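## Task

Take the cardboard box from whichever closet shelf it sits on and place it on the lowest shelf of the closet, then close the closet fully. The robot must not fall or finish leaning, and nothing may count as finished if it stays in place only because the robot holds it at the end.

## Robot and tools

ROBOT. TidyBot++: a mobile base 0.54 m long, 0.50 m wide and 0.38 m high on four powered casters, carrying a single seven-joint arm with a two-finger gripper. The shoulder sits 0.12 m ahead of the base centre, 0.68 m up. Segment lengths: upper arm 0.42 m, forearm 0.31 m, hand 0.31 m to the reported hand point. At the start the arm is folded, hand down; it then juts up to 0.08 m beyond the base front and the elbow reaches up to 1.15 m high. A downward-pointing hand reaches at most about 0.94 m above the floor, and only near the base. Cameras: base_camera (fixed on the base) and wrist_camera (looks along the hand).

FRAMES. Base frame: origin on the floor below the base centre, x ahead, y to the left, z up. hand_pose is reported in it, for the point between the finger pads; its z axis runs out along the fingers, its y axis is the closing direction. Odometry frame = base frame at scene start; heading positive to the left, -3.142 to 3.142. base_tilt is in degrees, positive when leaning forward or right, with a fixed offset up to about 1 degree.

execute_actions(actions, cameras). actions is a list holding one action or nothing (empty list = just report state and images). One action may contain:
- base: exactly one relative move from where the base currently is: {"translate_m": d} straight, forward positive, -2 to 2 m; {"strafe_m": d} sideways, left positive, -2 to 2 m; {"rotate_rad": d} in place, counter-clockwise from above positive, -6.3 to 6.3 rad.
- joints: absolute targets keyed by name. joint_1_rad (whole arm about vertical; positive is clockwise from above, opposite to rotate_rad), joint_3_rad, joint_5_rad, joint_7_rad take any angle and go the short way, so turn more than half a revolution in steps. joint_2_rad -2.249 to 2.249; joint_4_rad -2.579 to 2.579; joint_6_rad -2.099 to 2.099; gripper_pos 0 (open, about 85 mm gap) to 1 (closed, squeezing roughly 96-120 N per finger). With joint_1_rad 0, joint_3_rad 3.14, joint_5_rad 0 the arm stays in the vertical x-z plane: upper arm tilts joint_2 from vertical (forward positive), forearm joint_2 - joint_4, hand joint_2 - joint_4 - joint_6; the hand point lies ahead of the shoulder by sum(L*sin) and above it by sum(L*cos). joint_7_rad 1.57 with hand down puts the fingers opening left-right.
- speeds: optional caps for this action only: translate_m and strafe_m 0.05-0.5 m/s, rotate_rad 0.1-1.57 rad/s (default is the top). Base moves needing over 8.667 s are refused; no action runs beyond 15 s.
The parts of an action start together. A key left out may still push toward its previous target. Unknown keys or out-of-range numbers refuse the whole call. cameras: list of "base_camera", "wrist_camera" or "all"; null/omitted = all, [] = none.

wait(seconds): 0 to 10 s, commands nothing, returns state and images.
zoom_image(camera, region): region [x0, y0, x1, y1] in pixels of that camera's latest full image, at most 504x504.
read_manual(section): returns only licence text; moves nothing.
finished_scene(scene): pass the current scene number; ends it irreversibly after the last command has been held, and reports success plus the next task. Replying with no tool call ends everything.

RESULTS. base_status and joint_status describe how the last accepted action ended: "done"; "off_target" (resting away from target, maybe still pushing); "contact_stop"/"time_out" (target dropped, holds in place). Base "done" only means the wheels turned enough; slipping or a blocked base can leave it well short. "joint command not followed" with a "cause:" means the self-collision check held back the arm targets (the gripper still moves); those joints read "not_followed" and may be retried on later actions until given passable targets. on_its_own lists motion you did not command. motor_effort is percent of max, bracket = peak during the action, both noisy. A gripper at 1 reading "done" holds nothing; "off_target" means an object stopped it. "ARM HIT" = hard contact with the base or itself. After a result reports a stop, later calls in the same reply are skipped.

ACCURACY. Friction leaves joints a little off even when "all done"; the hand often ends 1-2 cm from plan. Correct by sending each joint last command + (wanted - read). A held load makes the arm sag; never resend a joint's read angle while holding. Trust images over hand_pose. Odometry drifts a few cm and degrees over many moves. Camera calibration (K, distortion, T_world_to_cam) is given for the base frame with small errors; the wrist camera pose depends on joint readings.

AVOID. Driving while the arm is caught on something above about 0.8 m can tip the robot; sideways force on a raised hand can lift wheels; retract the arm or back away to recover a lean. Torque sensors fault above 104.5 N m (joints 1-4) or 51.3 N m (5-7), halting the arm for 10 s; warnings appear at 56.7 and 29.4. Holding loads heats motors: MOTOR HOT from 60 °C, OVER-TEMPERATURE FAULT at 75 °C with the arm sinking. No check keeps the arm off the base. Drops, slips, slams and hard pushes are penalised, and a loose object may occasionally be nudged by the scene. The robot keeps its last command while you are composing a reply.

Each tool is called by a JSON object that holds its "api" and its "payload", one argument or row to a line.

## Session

{"api": "execute_actions", "payload": {
  "actions": []
}}

Scene clock: 0.00 s.
base_odometry: x=+0.000 y=+0.000 heading=+0.000 (m, m, rad; odometry frame)
base_tilt: forward=+0.2 right=+0.0 (deg)
base_status: not commanded
joint_positions: joint_1_rad=-0.027 joint_2_rad=-0.396 joint_3_rad=+3.143 joint_4_rad=-2.560 joint_5_rad=+0.029 joint_6_rad=-0.836 joint_7_rad=+1.590 gripper_pos=+0.000
joint_status: not commanded
motor_effort: joint_1_rad=+0 joint_2_rad=-1 joint_3_rad=+1 joint_4_rad=+17 joint_5_rad=+0 joint_6_rad=+3 joint_7_rad=-1 (%)
hand_pose: x=+0.2614 y=-0.0017 z=+0.5862 quat_wxyz=(+0.011, +0.997, +0.031, +0.071) (m; base frame)
pictures: base_camera, wrist_camera
camera_calibration (this result's frames):
wrist_camera: T_world_to_cam=[[0.020474, -0.999297, -0.0313925, 0.0240418], [-0.991303, -0.0162076, -0.130596, 0.395283], [0.129995, 0.0337933, -0.990939, 0.687602], [0, 0, 0, 1]] pos_world=[0.301968, 0.00719515, 0.733749]
Images, in order (width x height): base_camera 644x364, wrist_camera 644x476.

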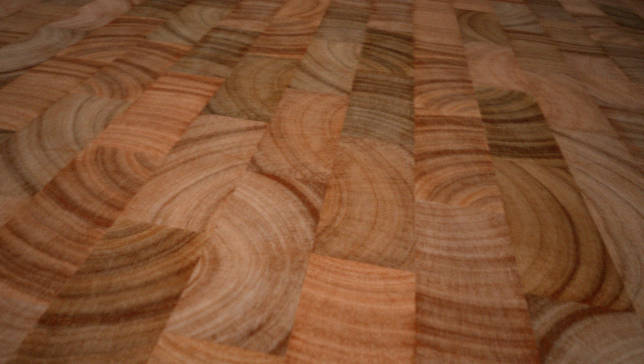

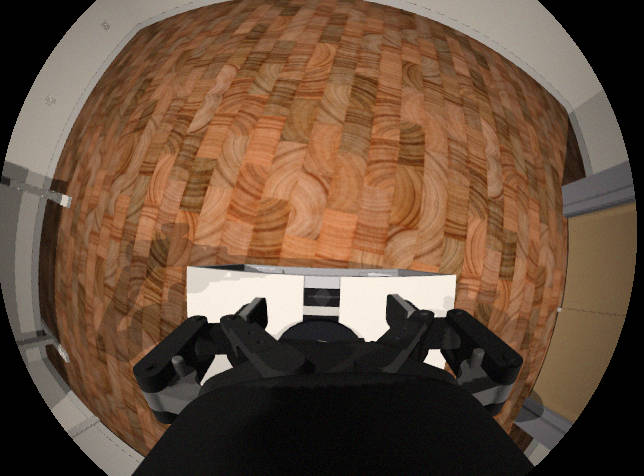

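{"api": "execute_actions", "payload": {
  "actions": [
    {"base":{"rotate_rad":-1.57},"joints":{"joint_2_rad":-0.2,"joint_4_rad":-2.175,"joint_6_rad":0.3}}
  ]
}}

Scene clock: 6.13 s.
base_odometry: x=+0.000 y=+0.000 heading=-1.570 (m, m, rad; odometry frame)
base_tilt: forward=+0.3 right=+0.0 (deg)
base_status: done
joint_positions: joint_1_rad=-0.026 joint_2_rad=-0.214 joint_3_rad=+3.145 joint_4_rad=-2.182 joint_5_rad=+0.029 joint_6_rad=+0.272 joint_7_rad=+1.590 gripper_pos=+0.000
joint_status: all done
motor_effort: joint_1_rad=+1(2) joint_2_rad=-12(12) joint_3_rad=+1(3) joint_4_rad=+20(19) joint_5_rad=-1(0) joint_6_rad=+10(10) joint_7_rad=+0(1) (%)
hand_pose: x=+0.6283 y=+0.0155 z=+0.9324 quat_wxyz=(+0.005, +0.749, +0.029, +0.661) (m; base frame)
pictures: base_camera, wrist_camera
camera_calibration (this result's frames):
wrist_camera: T_world_to_cam=[[0.0820668, -0.996588, -0.00876374, -0.0152101], [-0.136131, -0.00249825, -0.990688, 1.06895], [0.987286, 0.0824956, -0.135872, -0.354186], [0, 0, 0, 1]] pos_world=[0.496449, 0.0167311, 1.01074]
Images, in order (width x height): base_camera 644x364, wrist_camera 644x476.

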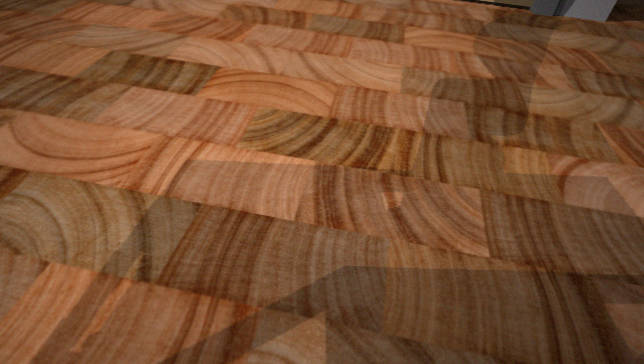

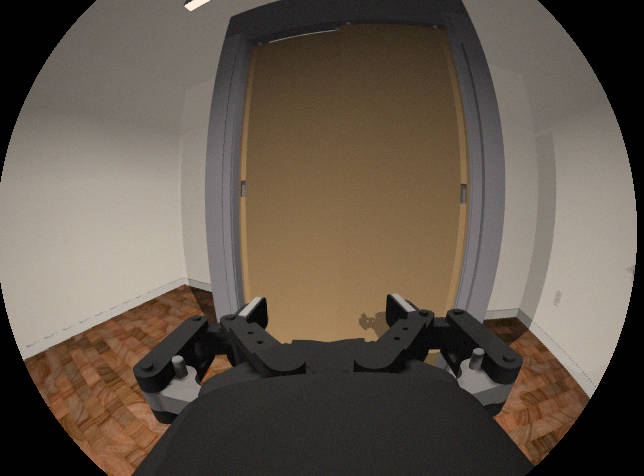

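{"api": "zoom_image", "payload": {
  "camera": "wrist_camera",
  "region": [190, 0, 520, 340]
}}

{"api": "zoom_image", "payload": {
  "camera": "base_camera",
  "region": [400, 0, 644, 60]
}}

Region (190, 0, 520, 340) of wrist_camera's 644x476 image, scaled by 1.482; it fills the left 489 columns of this view, and the rest is white.

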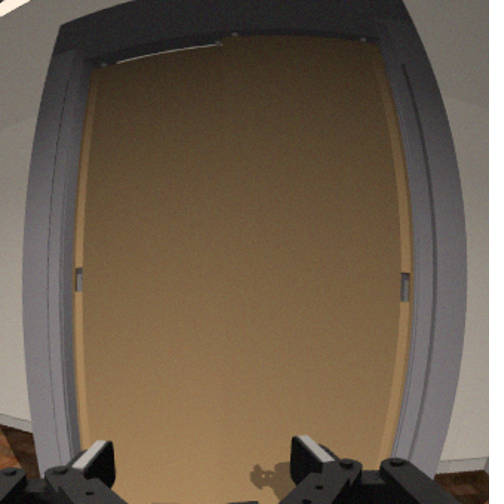

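Region (400, 0, 644, 60) of base_camera's 644x364 image, scaled by 2.066; it fills the top 124 rows of this view, and the rest is white.

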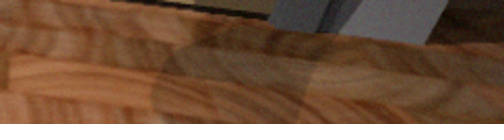

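{"api": "execute_actions", "payload": {
  "actions": [
    {"base":{"rotate_rad":-0.233},"joints":{"joint_6_rad":0.36,"gripper_pos":0.92}}
  ]
}}

{"api": "execute_actions", "payload": {
  "actions": [
    {"base":{"translate_m":0.45}}
  ]
}}

Scene clock: 26.30 s.
base_odometry: x=+0.000 y=+0.000 heading=-1.803 (m, m, rad; odometry frame)
base_tilt: forward=+0.2 right=+0.0 (deg)
base_status: done
joint_positions: joint_1_rad=-0.026 joint_2_rad=-0.214 joint_3_rad=+3.146 joint_4_rad=-2.182 joint_5_rad=+0.029 joint_6_rad=+0.325 joint_7_rad=+1.590 gripper_pos=+0.920
joint_status: all done
motor_effort: joint_1_rad=+1(1) joint_2_rad=-12(13) joint_3_rad=+1(3) joint_4_rad=+19(21) joint_5_rad=-1(0) joint_6_rad=+10(10) joint_7_rad=-1(1) (%)
hand_pose: x=+0.6299 y=+0.0150 z=+0.9487 quat_wxyz=(+0.005, +0.732, +0.028, +0.681) (m; base frame)
pictures: base_camera, wrist_camera
camera_calibration (this result's frames):
wrist_camera: T_world_to_cam=[[0.0820855, -0.996604, -0.00644157, -0.0178894], [-0.0839705, -0.000475552, -0.996468, 1.05788], [0.993082, 0.0823365, -0.0837244, -0.406687], [0, 0, 0, 1]] pos_world=[0.494172, 0.0161596, 1.01998]
Images, in order (width x height): base_camera 644x364, wrist_camera 644x476.

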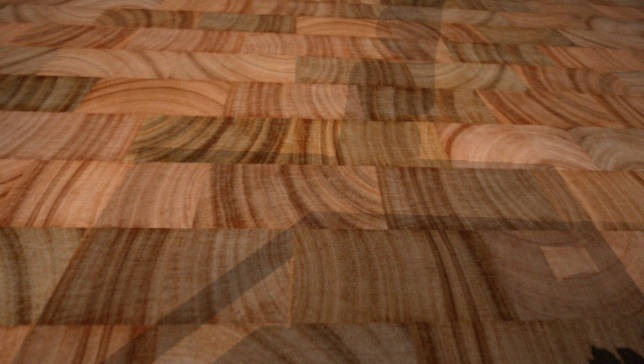

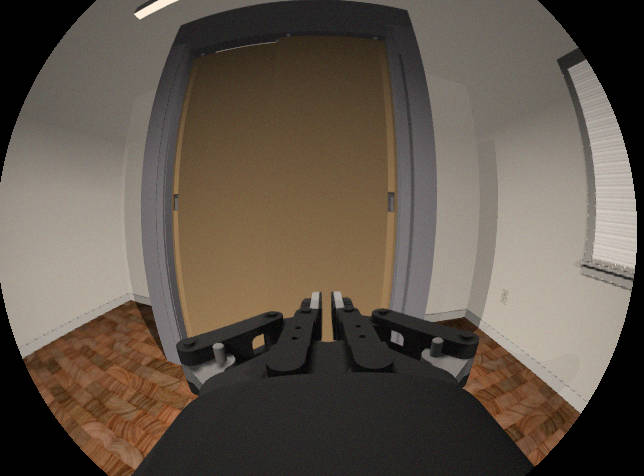

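Scene clock: 28.57 s.
base_odometry: x=-0.104 y=-0.438 heading=-1.803 (m, m, rad; odometry frame)
base_tilt: forward=+0.2 right=+0.0 (deg)
base_status: done
joint_positions: joint_1_rad=-0.026 joint_2_rad=-0.204 joint_3_rad=+3.146 joint_4_rad=-2.182 joint_5_rad=+0.029 joint_6_rad=+0.325 joint_7_rad=+1.590 gripper_pos=+0.920
joint_status: not commanded
motor_effort: joint_1_rad=+1(1) joint_2_rad=-13(15) joint_3_rad=+1(1) joint_4_rad=+20(21) joint_5_rad=-1(1) joint_6_rad=+9(10) joint_7_rad=-1(1) (%)
hand_pose: x=+0.6324 y=+0.0151 z=+0.9438 quat_wxyz=(+0.005, +0.735, +0.028, +0.677) (m; base frame)
pictures: base_camera, wrist_camera
camera_calibration (this result's frames):
wrist_camera: T_world_to_cam=[[0.0820262, -0.996606, -0.00697166, -0.0175238], [-0.0932808, -0.000712629, -0.99564, 1.05841], [0.992255, 0.0823189, -0.0930226, -0.400292], [0, 0, 0, 1]] pos_world=[0.497358, 0.0162415, 1.01643]
Images, in order (width x height): base_camera 644x364, wrist_camera 644x476.

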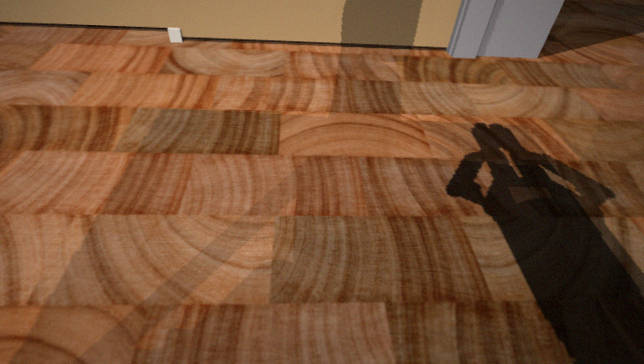

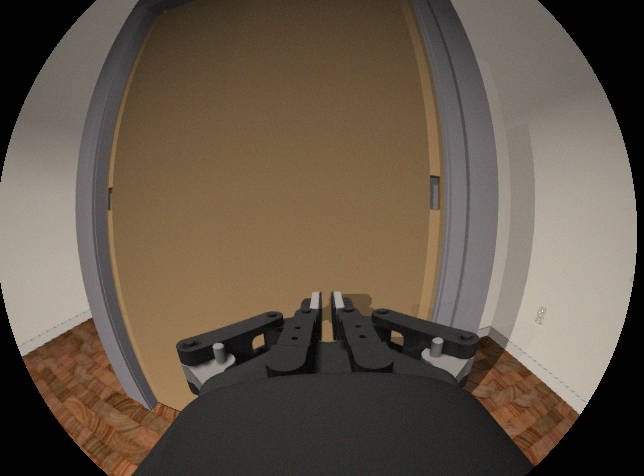

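{"api": "zoom_image", "payload": {
  "camera": "base_camera",
  "region": [100, 0, 260, 60]
}}

{"api": "zoom_image", "payload": {
  "camera": "wrist_camera",
  "region": [400, 140, 500, 250]
}}

Region (100, 0, 260, 60) of base_camera's 644x364 image, scaled by 3.150; it fills the top 189 rows of this view, and the rest is white.

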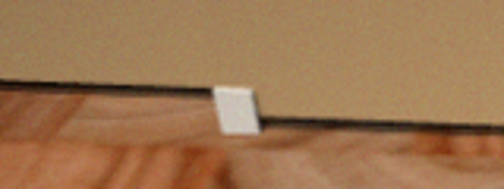

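Region (400, 140, 500, 250) of wrist_camera's 644x476 image, scaled by 4.582; it fills the left 458 columns of this view, and the rest is white.

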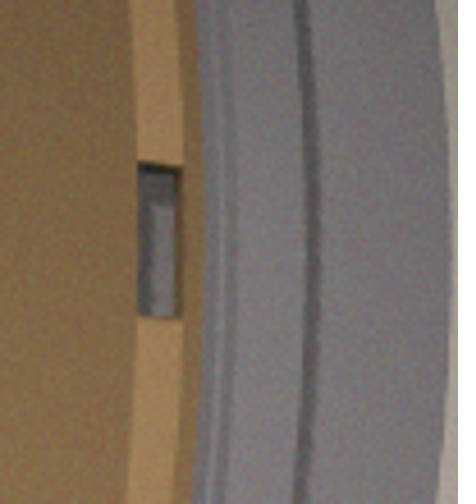

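{"api": "execute_actions", "payload": {
  "actions": [
    {"base":{"strafe_m":-0.26},"joints":{"joint_4_rad":-1.9,"joint_6_rad":0.1,"joint_7_rad":3.14}}
  ]
}}

{"api": "execute_actions", "payload": {
  "actions": [
    {"base":{"translate_m":0.25}}
  ]
}}

Scene clock: 57.80 s.
base_odometry: x=-0.357 y=-0.378 heading=-1.802 (m, m, rad; odometry frame)
base_tilt: forward=+0.2 right=+0.0 (deg)
base_status: done
joint_positions: joint_1_rad=-0.026 joint_2_rad=-0.204 joint_3_rad=+3.146 joint_4_rad=-1.916 joint_5_rad=+0.029 joint_6_rad=+0.142 joint_7_rad=+3.124 gripper_pos=+0.920
joint_status: all done
motor_effort: joint_1_rad=+1(1) joint_2_rad=-14(14) joint_3_rad=+1(2) joint_4_rad=+21(21) joint_5_rad=-1(2) joint_6_rad=+10(11) joint_7_rad=+0(0) (%)
hand_pose: x=+0.6561 y=+0.0136 z=+1.0498 quat_wxyz=(+0.496, +0.491, +0.509, +0.504) (m; base frame)
pictures: base_camera, wrist_camera
camera_calibration (this result's frames):
wrist_camera: T_world_to_cam=[[0.0518882, -0.0361294, 0.997999, -1.06849], [0.0139112, -0.999222, -0.036897, 0.102839], [0.998556, 0.0157979, -0.0513453, -0.460768], [0, 0, 0, 1]] pos_world=[0.514115, 0.0714344, 1.04649]
Images, in order (width x height): base_camera 644x364, wrist_camera 644x476.

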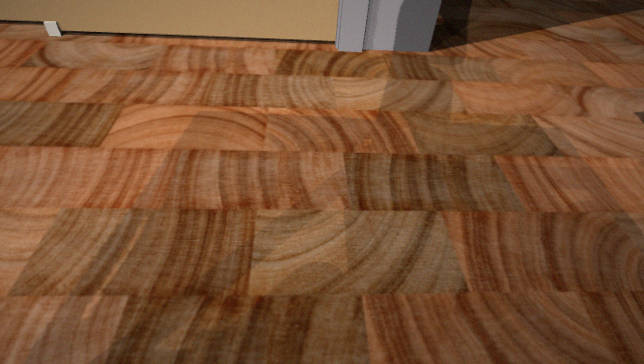

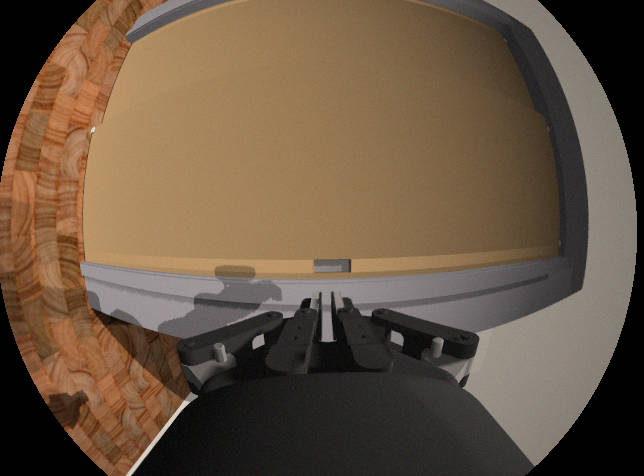

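Scene clock: 59.60 s.
base_odometry: x=-0.415 y=-0.622 heading=-1.803 (m, m, rad; odometry frame)
base_tilt: forward=+0.2 right=-0.1 (deg)
base_status: done
joint_positions: joint_1_rad=-0.026 joint_2_rad=-0.198 joint_3_rad=+3.146 joint_4_rad=-1.916 joint_5_rad=+0.029 joint_6_rad=+0.138 joint_7_rad=+3.124 gripper_pos=+0.920
joint_status: not commanded
motor_effort: joint_1_rad=+0(1) joint_2_rad=-14(17) joint_3_rad=+1(1) joint_4_rad=+21(22) joint_5_rad=+0(1) joint_6_rad=+10(10) joint_7_rad=+0(0) (%)
hand_pose: x=+0.6584 y=+0.0136 z=+1.0458 quat_wxyz=(+0.494, +0.493, +0.511, +0.501) (m; base frame)
pictures: base_camera, wrist_camera
camera_calibration (this result's frames):
wrist_camera: T_world_to_cam=[[0.0608581, -0.0359038, 0.9975, -1.07002], [0.0134809, -0.999232, -0.0367886, 0.102858], [0.998055, 0.0156861, -0.0603273, -0.453534], [0, 0, 0, 1]] pos_world=[0.516385, 0.0714751, 1.04377]
Images, in order (width x height): base_camera 644x364, wrist_camera 644x476.

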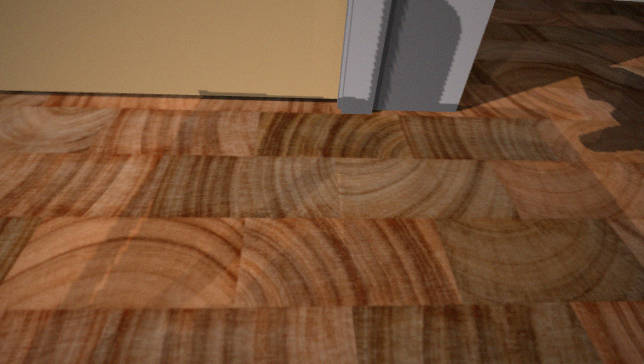

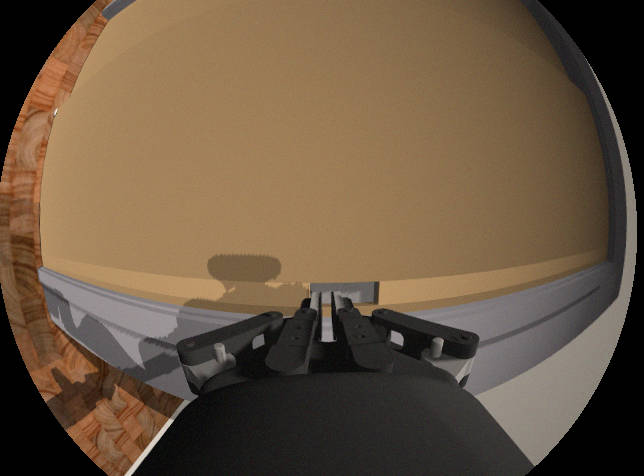

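{"api": "execute_actions", "payload": {
  "actions": [
    {"base":{"translate_m":0.06}}
  ]
}}

Scene clock: 71.37 s.
base_odometry: x=-0.429 y=-0.680 heading=-1.803 (m, m, rad; odometry frame)
base_tilt: forward=+0.2 right=-0.1 (deg)
base_status: done
joint_positions: joint_1_rad=-0.026 joint_2_rad=-0.195 joint_3_rad=+3.146 joint_4_rad=-1.915 joint_5_rad=+0.029 joint_6_rad=+0.138 joint_7_rad=+3.124 gripper_pos=+0.920
joint_status: not commanded
motor_effort: joint_1_rad=+0(1) joint_2_rad=-13(17) joint_3_rad=+1(1) joint_4_rad=+21(21) joint_5_rad=-1(1) joint_6_rad=+9(10) joint_7_rad=+0(1) (%)
hand_pose: x=+0.6594 y=+0.0136 z=+1.0442 quat_wxyz=(+0.493, +0.494, +0.512, +0.501) (m; base frame)
pictures: base_camera, wrist_camera
camera_calibration (this result's frames):
wrist_camera: T_world_to_cam=[[0.0641414, -0.0358207, 0.997298, -1.07041], [0.0133434, -0.999235, -0.0367484, 0.102854], [0.997852, 0.0156644, -0.0636144, -0.451098], [0, 0, 0, 1]] pos_world=[0.517414, 0.0714985, 1.0426]
Images, in order (width x height): base_camera 644x364, wrist_camera 644x476.

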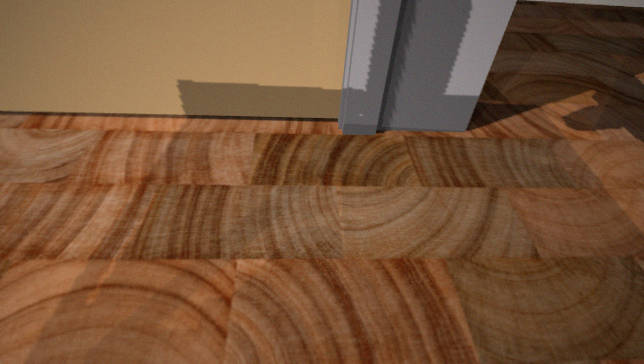

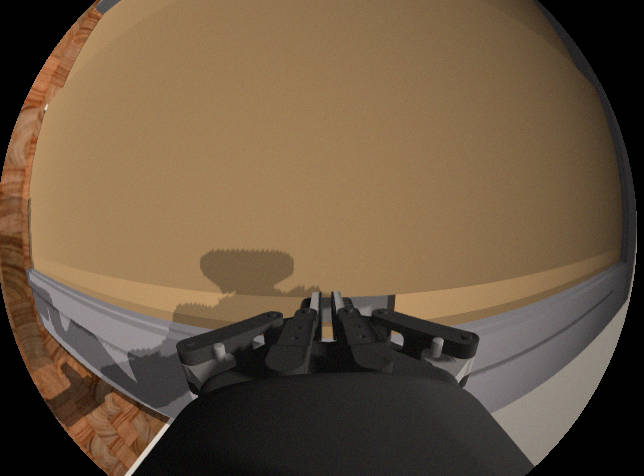

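{"api": "zoom_image", "payload": {
  "camera": "wrist_camera",
  "region": [260, 260, 420, 360]
}}

Region (260, 260, 420, 360) of wrist_camera's 644x476 image, scaled by 3.150; it fills the top 315 rows of this view, and the rest is white.

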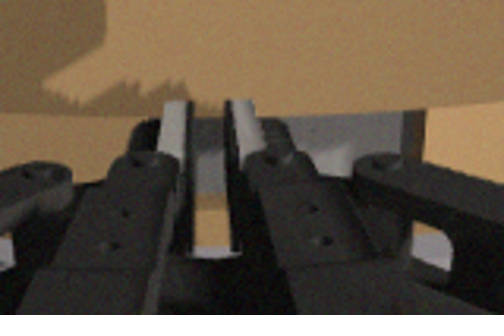

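{"api": "execute_actions", "payload": {
  "actions": [
    {"base":{"strafe_m":-0.017},"joints":{"joint_6_rad":0.21},"speeds":{"strafe_m":0.05}}
  ]
}}

Scene clock: 84.33 s.
base_odometry: x=-0.445 y=-0.677 heading=-1.803 (m, m, rad; odometry frame)
base_tilt: forward=+0.2 right=+0.0 (deg)
base_status: done
joint_positions: joint_1_rad=-0.026 joint_2_rad=-0.195 joint_3_rad=+3.146 joint_4_rad=-1.915 joint_5_rad=+0.029 joint_6_rad=+0.174 joint_7_rad=+3.124 gripper_pos=+0.920
joint_status: all done
motor_effort: joint_1_rad=+0(2) joint_2_rad=-14(16) joint_3_rad=+1(4) joint_4_rad=+21(22) joint_5_rad=-1(1) joint_6_rad=+10(11) joint_7_rad=-1(1) (%)
hand_pose: x=+0.6593 y=+0.0141 z=+1.0559 quat_wxyz=(+0.502, +0.484, +0.503, +0.510) (m; base frame)
pictures: base_camera, wrist_camera
camera_calibration (this result's frames):
wrist_camera: T_world_to_cam=[[0.0270627, -0.036668, 0.998961, -1.0594], [0.0159716, -0.999184, -0.0371088, 0.102388], [0.999506, 0.0169592, -0.026455, -0.490636], [0, 0, 0, 1]] pos_world=[0.517429, 0.0717792, 1.04912]
Images, in order (width x height): base_camera 644x364, wrist_camera 644x476.

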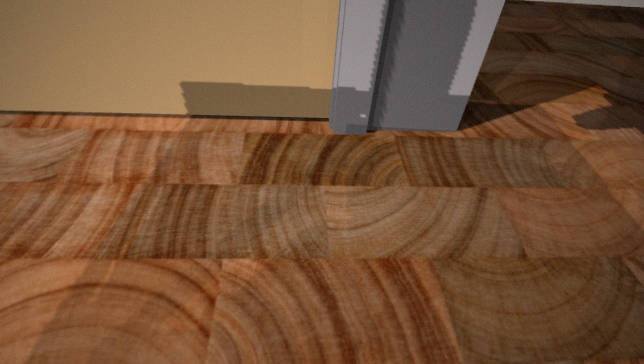

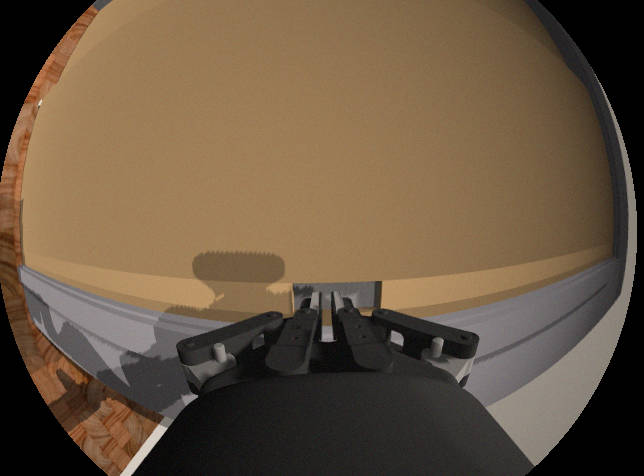

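{"api": "zoom_image", "payload": {
  "camera": "wrist_camera",
  "region": [260, 260, 420, 360]
}}

Region (260, 260, 420, 360) of wrist_camera's 644x476 image, scaled by 3.150; it fills the top 315 rows of this view, and the rest is white.

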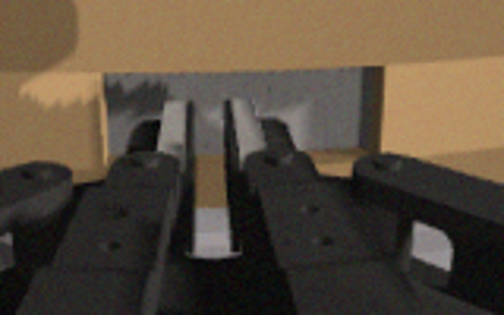

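{"api": "execute_actions", "payload": {
  "actions": [
    {"base":{"strafe_m":-0.008},"speeds":{"strafe_m":0.05}}
  ]
}}

{"api": "execute_actions", "payload": {
  "actions": [
    {"base":{"translate_m":0.04},"speeds":{"translate_m":0.05}}
  ]
}}

{"api": "zoom_image", "payload": {
  "camera": "wrist_camera",
  "region": [240, 240, 440, 360]
}}

Scene clock: 99.13 s.
base_odometry: x=-0.453 y=-0.675 heading=-1.803 (m, m, rad; odometry frame)
base_tilt: forward=+0.3 right=+0.0 (deg)
base_status: done
joint_positions: joint_1_rad=-0.026 joint_2_rad=-0.195 joint_3_rad=+3.146 joint_4_rad=-1.915 joint_5_rad=+0.029 joint_6_rad=+0.174 joint_7_rad=+3.124 gripper_pos=+0.920
joint_status: not commanded
motor_effort: joint_1_rad=+0(2) joint_2_rad=-14(16) joint_3_rad=+1(3) joint_4_rad=+21(21) joint_5_rad=-1(1) joint_6_rad=+10(10) joint_7_rad=-1(0) (%)
hand_pose: x=+0.6593 y=+0.0140 z=+1.0559 quat_wxyz=(+0.502, +0.484, +0.503, +0.510) (m; base frame)
pictures: base_camera, wrist_camera
camera_calibration (this result's frames):
wrist_camera: T_world_to_cam=[[0.0270575, -0.0367017, 0.99896, -1.0594], [0.0157963, -0.999185, -0.0371379, 0.102429], [0.999509, 0.0167847, -0.0264557, -0.490637], [0, 0, 0, 1]] pos_world=[0.517443, 0.0716986, 1.04912]
Images, in order (width x height): base_camera 644x364, wrist_camera 644x476.

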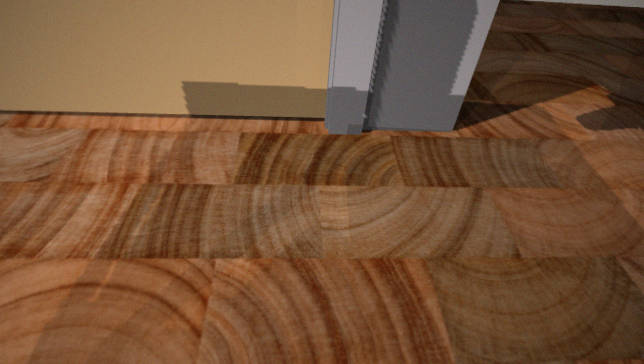

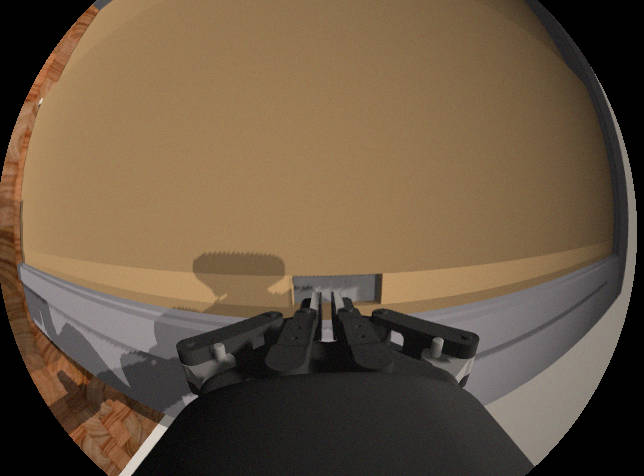

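Scene clock: 100.40 s.
base_odometry: x=-0.462 y=-0.714 heading=-1.803 (m, m, rad; odometry frame)
base_tilt: forward=+0.2 right=+0.0 (deg)
base_status: done
joint_positions: joint_1_rad=-0.026 joint_2_rad=-0.196 joint_3_rad=+3.146 joint_4_rad=-1.915 joint_5_rad=+0.029 joint_6_rad=+0.175 joint_7_rad=+3.124 gripper_pos=+0.920
joint_status: not commanded
motor_effort: joint_1_rad=+0(1) joint_2_rad=-14(18) joint_3_rad=+1(2) joint_4_rad=+21(22) joint_5_rad=-1(1) joint_6_rad=+10(10) joint_7_rad=-1(1) (%)
hand_pose: x=+0.6591 y=+0.0140 z=+1.0565 quat_wxyz=(+0.503, +0.484, +0.502, +0.511) (m; base frame)
pictures: base_camera, wrist_camera
camera_calibration (this result's frames):
wrist_camera: T_world_to_cam=[[0.0258586, -0.0367315, 0.998991, -1.05923], [0.0158489, -0.999184, -0.0371488, 0.102428], [0.99954, 0.0167935, -0.0252553, -0.491629], [0, 0, 0, 1]] pos_world=[0.51717, 0.0716931, 1.04955]
Images, in order (width x height): base_camera 644x364, wrist_camera 644x476.

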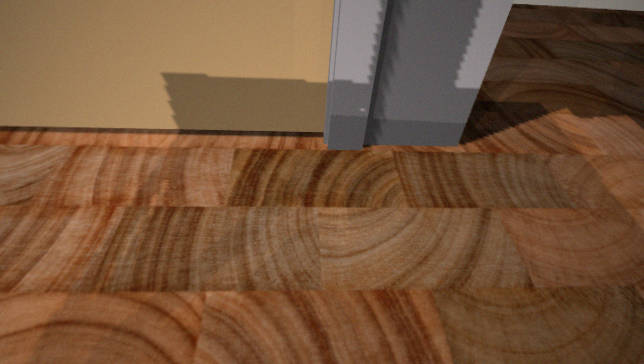

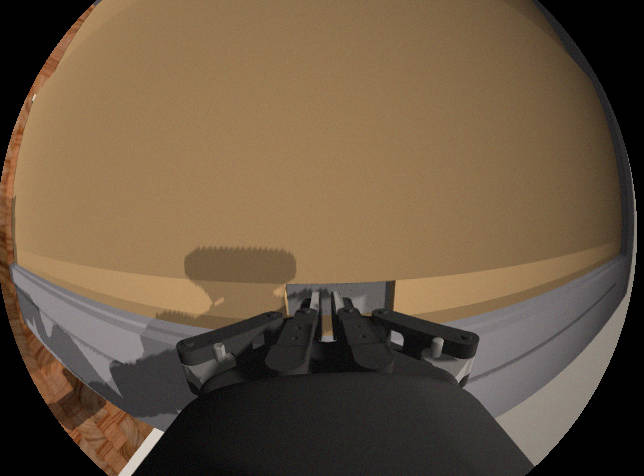

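Region (240, 240, 440, 360) of wrist_camera's 644x476 image, scaled by 2.520; it fills the top 302 rows of this view, and the rest is white.

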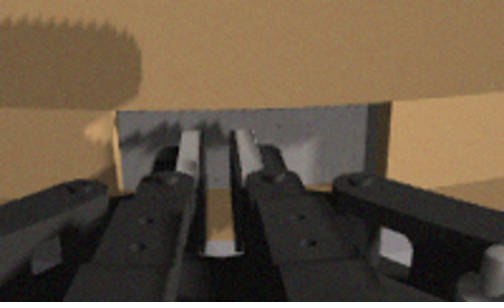

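{"api": "execute_actions", "payload": {
  "actions": [
    {"base":{"translate_m":0.025},"speeds":{"translate_m":0.05}}
  ]
}}

Scene clock: 104.07 s.
base_odometry: x=-0.468 y=-0.738 heading=-1.803 (m, m, rad; odometry frame)
base_tilt: forward=+0.3 right=+0.0 (deg)
base_status: done
joint_positions: joint_1_rad=-0.026 joint_2_rad=-0.202 joint_3_rad=+3.146 joint_4_rad=-1.914 joint_5_rad=+0.029 joint_6_rad=+0.175 joint_7_rad=+3.124 gripper_pos=+0.920
joint_status: not commanded
motor_effort: joint_1_rad=+1(0) joint_2_rad=-14(16) joint_3_rad=+1(1) joint_4_rad=+21(25) joint_5_rad=-1(1) joint_6_rad=+10(13) joint_7_rad=+0(1) (%)
hand_pose: x=+0.6566 y=+0.0139 z=+1.0608 quat_wxyz=(+0.505, +0.482, +0.500, +0.512) (m; base frame)
pictures: base_camera, wrist_camera
camera_calibration (this result's frames):
wrist_camera: T_world_to_cam=[[0.0179705, -0.0369275, 0.999156, -1.05846], [0.0161483, -0.999177, -0.0372187, 0.102443], [0.999708, 0.0168035, -0.0173594, -0.497599], [0, 0, 0, 1]] pos_world=[0.514821, 0.0716334, 1.05274]
Images, in order (width x height): base_camera 644x364, wrist_camera 644x476.

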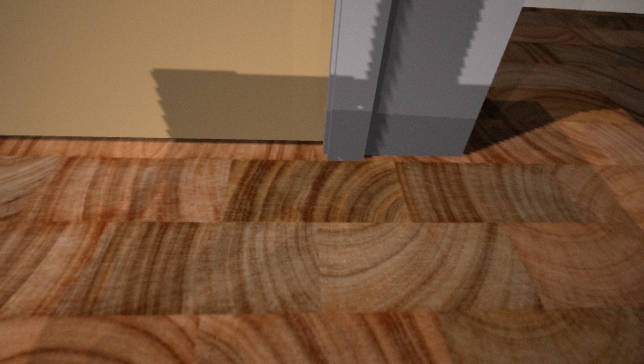

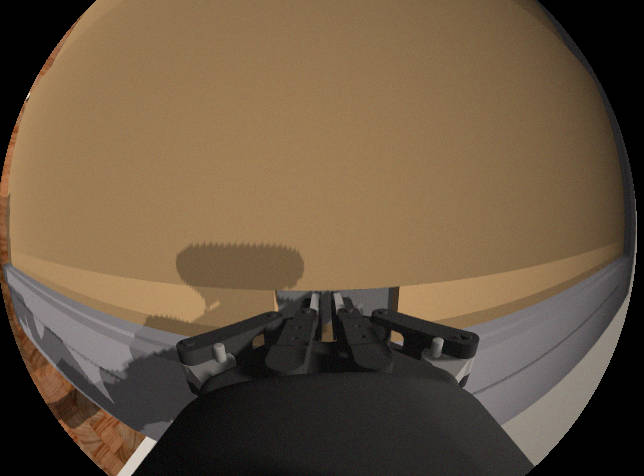

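{"api": "execute_actions", "payload": {
  "actions": [
    {"base":{"translate_m":0.012},"speeds":{"translate_m":0.05}}
  ]
}}

{"api": "execute_actions", "payload": {
  "actions": [
    {"base":{"strafe_m":0.12},"speeds":{"strafe_m":0.08}}
  ]
}}

Scene clock: 108.43 s.
base_odometry: x=-0.471 y=-0.750 heading=-1.803 (m, m, rad; odometry frame)
base_tilt: forward=+0.2 right=+0.0 (deg)
base_status: done
joint_positions: joint_1_rad=-0.026 joint_2_rad=-0.230 joint_3_rad=+3.146 joint_4_rad=-1.937 joint_5_rad=+0.029 joint_6_rad=+0.175 joint_7_rad=+3.124 gripper_pos=+0.920
joint_status: not commanded
motor_effort: joint_1_rad=+1(1) joint_2_rad=-6(14) joint_3_rad=+2(3) joint_4_rad=+27(33) joint_5_rad=-1(1) joint_6_rad=+14(19) joint_7_rad=-1(1) (%)
hand_pose: x=+0.6455 y=+0.0139 z=+1.0608 quat_wxyz=(+0.505, +0.481, +0.499, +0.514) (m; base frame)
pictures: base_camera, wrist_camera
camera_calibration (this result's frames):
wrist_camera: T_world_to_cam=[[0.013979, -0.0370169, 0.999217, -1.05575], [0.0167942, -0.999165, -0.03725, 0.102263], [0.999761, 0.0173018, -0.0133457, -0.490705], [0, 0, 0, 1]] pos_world=[0.503629, 0.0715872, 1.05219]
Images, in order (width x height): base_camera 644x364, wrist_camera 644x476.

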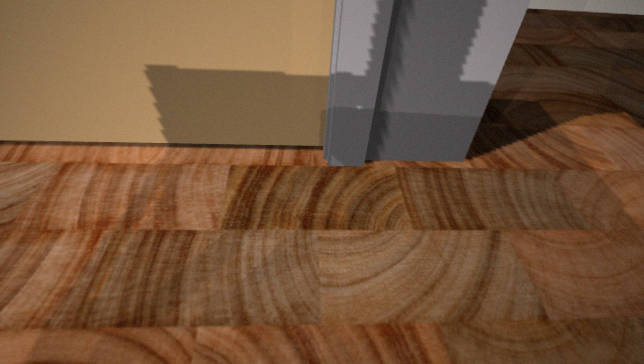

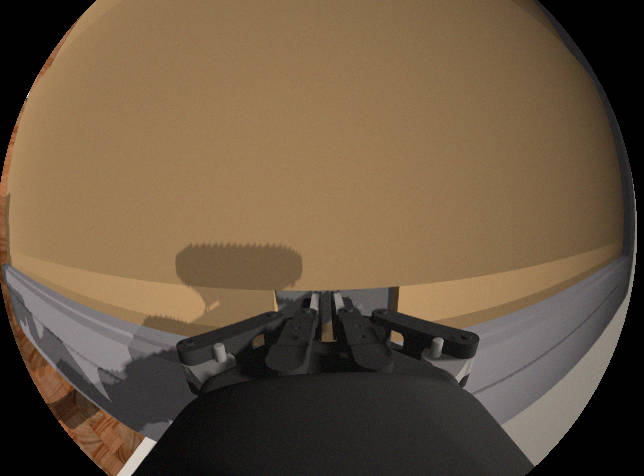

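Scene clock: 110.47 s.
base_odometry: x=-0.355 y=-0.778 heading=-1.803 (m, m, rad; odometry frame)
base_tilt: forward=+0.2 right=+0.0 (deg)
base_status: done
joint_positions: joint_1_rad=+0.009 joint_2_rad=-0.235 joint_3_rad=+3.179 joint_4_rad=-1.941 joint_5_rad=+0.029 joint_6_rad=+0.175 joint_7_rad=+3.124 gripper_pos=+0.920
joint_status: not commanded
motor_effort: joint_1_rad=-5(10) joint_2_rad=-2(11) joint_3_rad=-5(12) joint_4_rad=+32(32) joint_5_rad=+0(1) joint_6_rad=+18(18) joint_7_rad=-1(0) (%)
hand_pose: x=+0.6434 y=-0.0242 z=+1.0615 quat_wxyz=(+0.521, +0.499, +0.480, +0.499) (m; base frame)
pictures: base_camera, wrist_camera
camera_calibration (this result's frames):
wrist_camera: T_world_to_cam=[[0.00937811, -0.0456585, 0.998913, -1.05474], [-0.0500554, -0.997726, -0.0451343, 0.115588], [0.998702, -0.0495777, -0.0116422, -0.490696], [0, 0, 0, 1]] pos_world=[0.505736, 0.0428402, 1.0531]
Images, in order (width x height): base_camera 644x364, wrist_camera 644x476.

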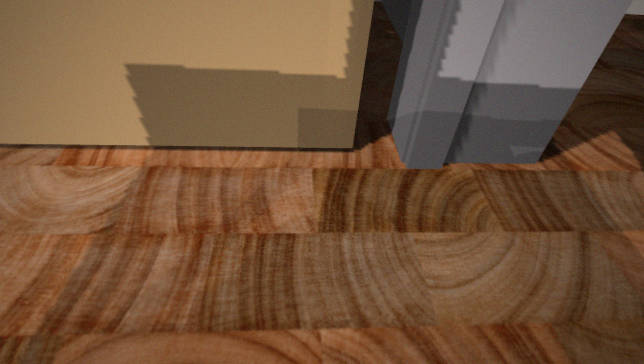

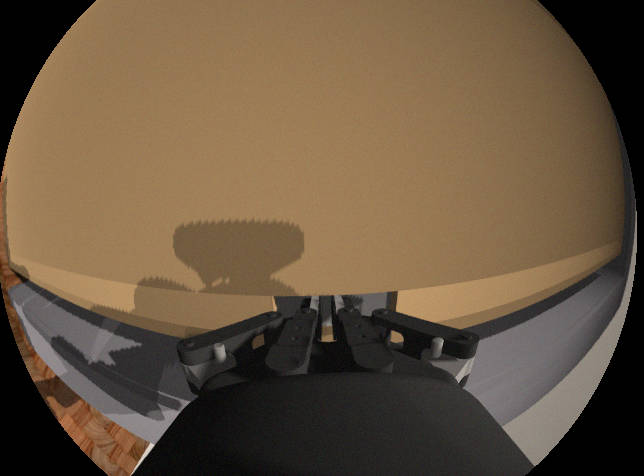

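{"api": "execute_actions", "payload": {
  "actions": [
    {"base":{"strafe_m":0.42},"speeds":{"strafe_m":0.15}}
  ]
}}

Scene clock: 115.87 s.
base_odometry: x=+0.054 y=-0.874 heading=-1.804 (m, m, rad; odometry frame)
base_tilt: forward=+0.2 right=+0.0 (deg)
base_status: done
joint_positions: joint_1_rad=+0.032 joint_2_rad=-0.278 joint_3_rad=+3.202 joint_4_rad=-1.972 joint_5_rad=+0.029 joint_6_rad=+0.167 joint_7_rad=+3.124 gripper_pos=+0.920
joint_status: not commanded
motor_effort: joint_1_rad=-9(15) joint_2_rad=+7(9) joint_3_rad=-10(16) joint_4_rad=+38(38) joint_5_rad=-1(1) joint_6_rad=+22(22) joint_7_rad=-1(1) (%)
hand_pose: x=+0.6250 y=-0.0490 z=+1.0613 quat_wxyz=(+0.531, +0.511, +0.466, +0.490) (m; base frame)
pictures: base_camera, wrist_camera
camera_calibration (this result's frames):
wrist_camera: T_world_to_cam=[[0.0039081, -0.0535007, 0.99856, -1.05211], [-0.0943847, -0.99413, -0.0528939, 0.126074], [0.995528, -0.0940421, -0.0089348, -0.476629], [0, 0, 0, 1]] pos_world=[0.490509, 0.0242218, 1.05301]
Images, in order (width x height): base_camera 644x364, wrist_camera 644x476.

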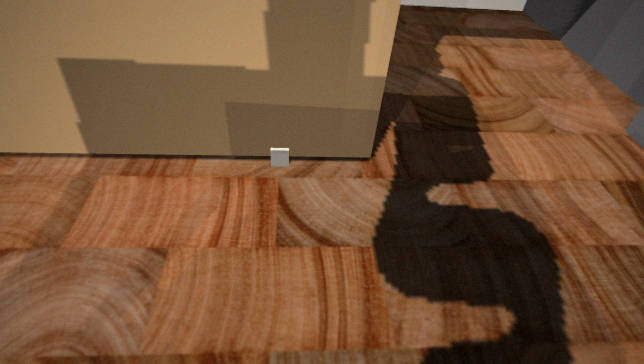

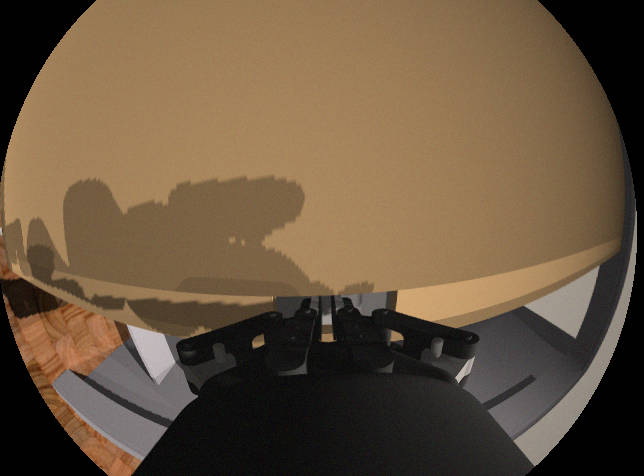

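{"api": "execute_actions", "payload": {
  "actions": [
    {"base":{"translate_m":-0.3}}
  ]
}}

{"api": "execute_actions", "payload": {
  "actions": [
    {"base":{"strafe_m":-0.3},"joints":{"joint_7_rad":1.57,"joint_1_rad":0.0,"joint_6_rad":0.2}}
  ]
}}

Scene clock: 120.33 s.
base_odometry: x=+0.124 y=-0.582 heading=-1.804 (m, m, rad; odometry frame)
base_tilt: forward=+0.2 right=+0.0 (deg)
base_status: done
joint_positions: joint_1_rad=-0.021 joint_2_rad=-0.196 joint_3_rad=+3.149 joint_4_rad=-1.900 joint_5_rad=+0.029 joint_6_rad=+0.172 joint_7_rad=+3.124 gripper_pos=+0.920
joint_status: not commanded
motor_effort: joint_1_rad=+0(9) joint_2_rad=-14(20) joint_3_rad=+1(10) joint_4_rad=+20(37) joint_5_rad=-1(0) joint_6_rad=+10(21) joint_7_rad=+0(1) (%)
hand_pose: x=+0.6596 y=+0.0093 z=+1.0653 quat_wxyz=(+0.508, +0.483, +0.497, +0.512) (m; base frame)
pictures: base_camera, wrist_camera
camera_calibration (this result's frames):
wrist_camera: T_world_to_cam=[[0.0125838, -0.0377456, 0.999208, -1.05969], [0.00807191, -0.999251, -0.0378488, 0.103934], [0.999888, 0.0085418, -0.0122697, -0.505894], [0, 0, 0, 1]] pos_world=[0.518334, 0.0681794, 1.05657]
Images, in order (width x height): base_camera 644x364, wrist_camera 644x476.

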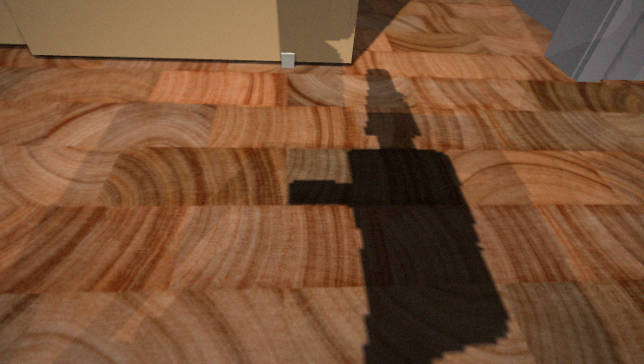

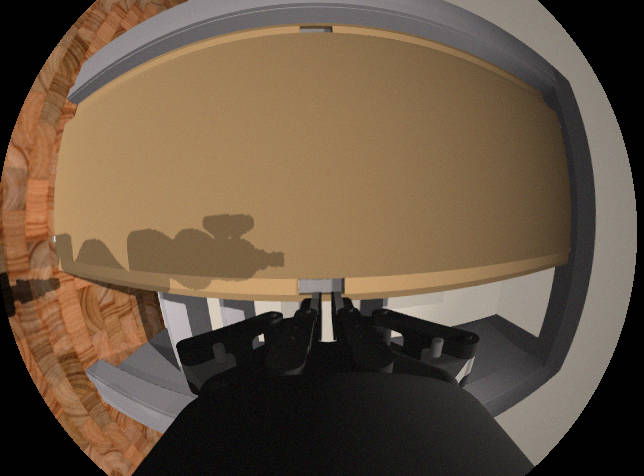

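Scene clock: 122.27 s.
base_odometry: x=-0.168 y=-0.513 heading=-1.805 (m, m, rad; odometry frame)
base_tilt: forward=+0.2 right=+0.0 (deg)
base_status: done
joint_positions: joint_1_rad=-0.012 joint_2_rad=-0.196 joint_3_rad=+3.149 joint_4_rad=-1.900 joint_5_rad=+0.029 joint_6_rad=+0.172 joint_7_rad=+1.583 gripper_pos=+0.920
joint_status: all done
motor_effort: joint_1_rad=+1(2) joint_2_rad=-14(15) joint_3_rad=+1(3) joint_4_rad=+21(21) joint_5_rad=-1(1) joint_6_rad=+10(10) joint_7_rad=-1(1) (%)
hand_pose: x=+0.6597 y=+0.0048 z=+1.0653 quat_wxyz=(+0.011, +0.693, +0.017, +0.721) (m; base frame)
pictures: base_camera, wrist_camera
camera_calibration (this result's frames):
wrist_camera: T_world_to_cam=[[0.0613634, -0.998095, -0.00646144, -0.0160342], [0.0283691, 0.0082151, -0.999564, 1.10576], [0.997712, 0.0611533, 0.0288191, -0.5485], [0, 0, 0, 1]] pos_world=[0.516859, 0.008455, 1.12098]
Images, in order (width x height): base_camera 644x364, wrist_camera 644x476.

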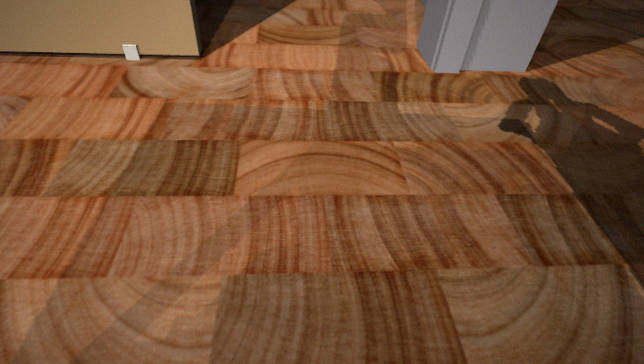

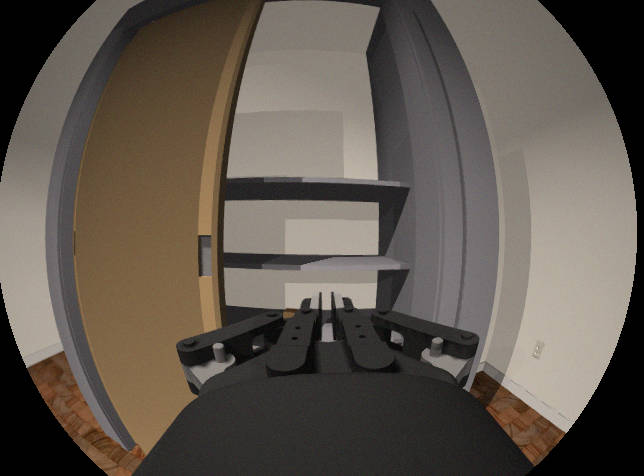

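{"api": "execute_actions", "payload": {
  "actions": [
    {"joints":{"joint_6_rad":-0.4}}
  ]
}}

Scene clock: 125.10 s.
base_odometry: x=-0.168 y=-0.513 heading=-1.805 (m, m, rad; odometry frame)
base_tilt: forward=+0.2 right=+0.0 (deg)
base_status: not commanded
joint_positions: joint_1_rad=-0.012 joint_2_rad=-0.197 joint_3_rad=+3.149 joint_4_rad=-1.899 joint_5_rad=+0.029 joint_6_rad=-0.381 joint_7_rad=+1.583 gripper_pos=+0.920
joint_status: all done
motor_effort: joint_1_rad=+1(1) joint_2_rad=-14(15) joint_3_rad=+1(1) joint_4_rad=+20(22) joint_5_rad=+0(1) joint_6_rad=+8(9) joint_7_rad=-1(1) (%)
hand_pose: x=+0.6198 y=+0.0000 z=+0.9005 quat_wxyz=(+0.013, +0.863, +0.016, +0.505) (m; base frame)
pictures: base_camera, wrist_camera
camera_calibration (this result's frames):
wrist_camera: T_world_to_cam=[[0.0356502, -0.998939, -0.0291652, 0.0168445], [-0.500012, 0.00743903, -0.865987, 1.14938], [0.865284, 0.0454555, -0.499216, 0.0538563], [0, 0, 0, 1]] pos_world=[0.527501, 0.00582826, 1.02272]
Images, in order (width x height): base_camera 644x364, wrist_camera 644x476.

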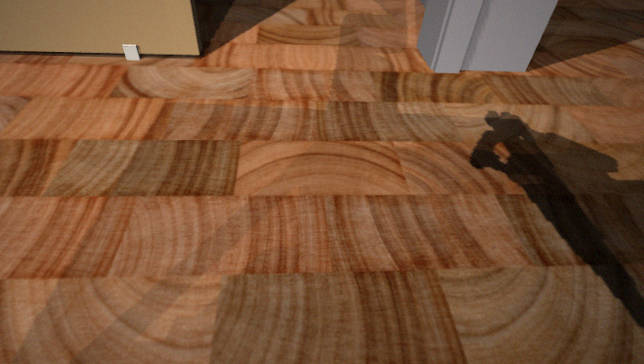

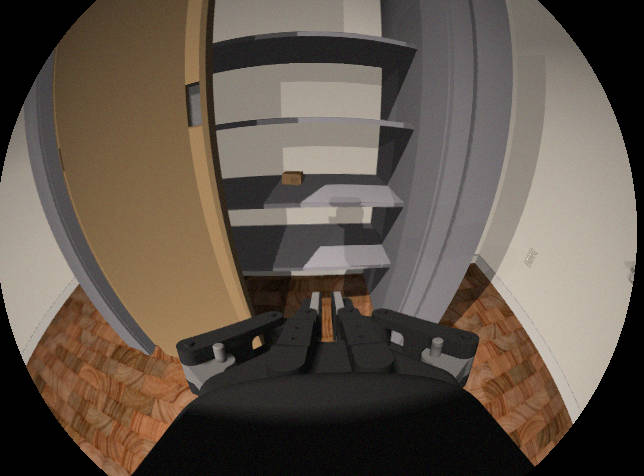

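{"api": "zoom_image", "payload": {
  "camera": "wrist_camera",
  "region": [200, 100, 420, 290]
}}

Region (200, 100, 420, 290) of wrist_camera's 644x476 image, scaled by 2.291; it fills the top 435 rows of this view, and the rest is white.

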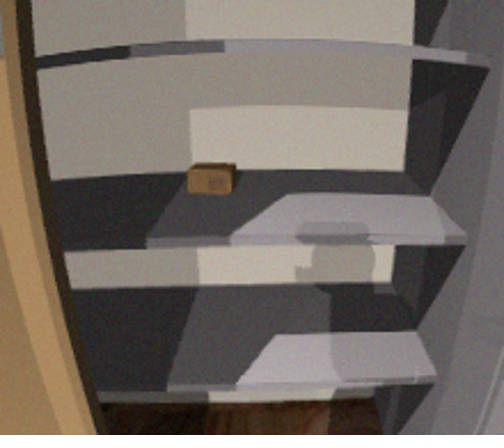

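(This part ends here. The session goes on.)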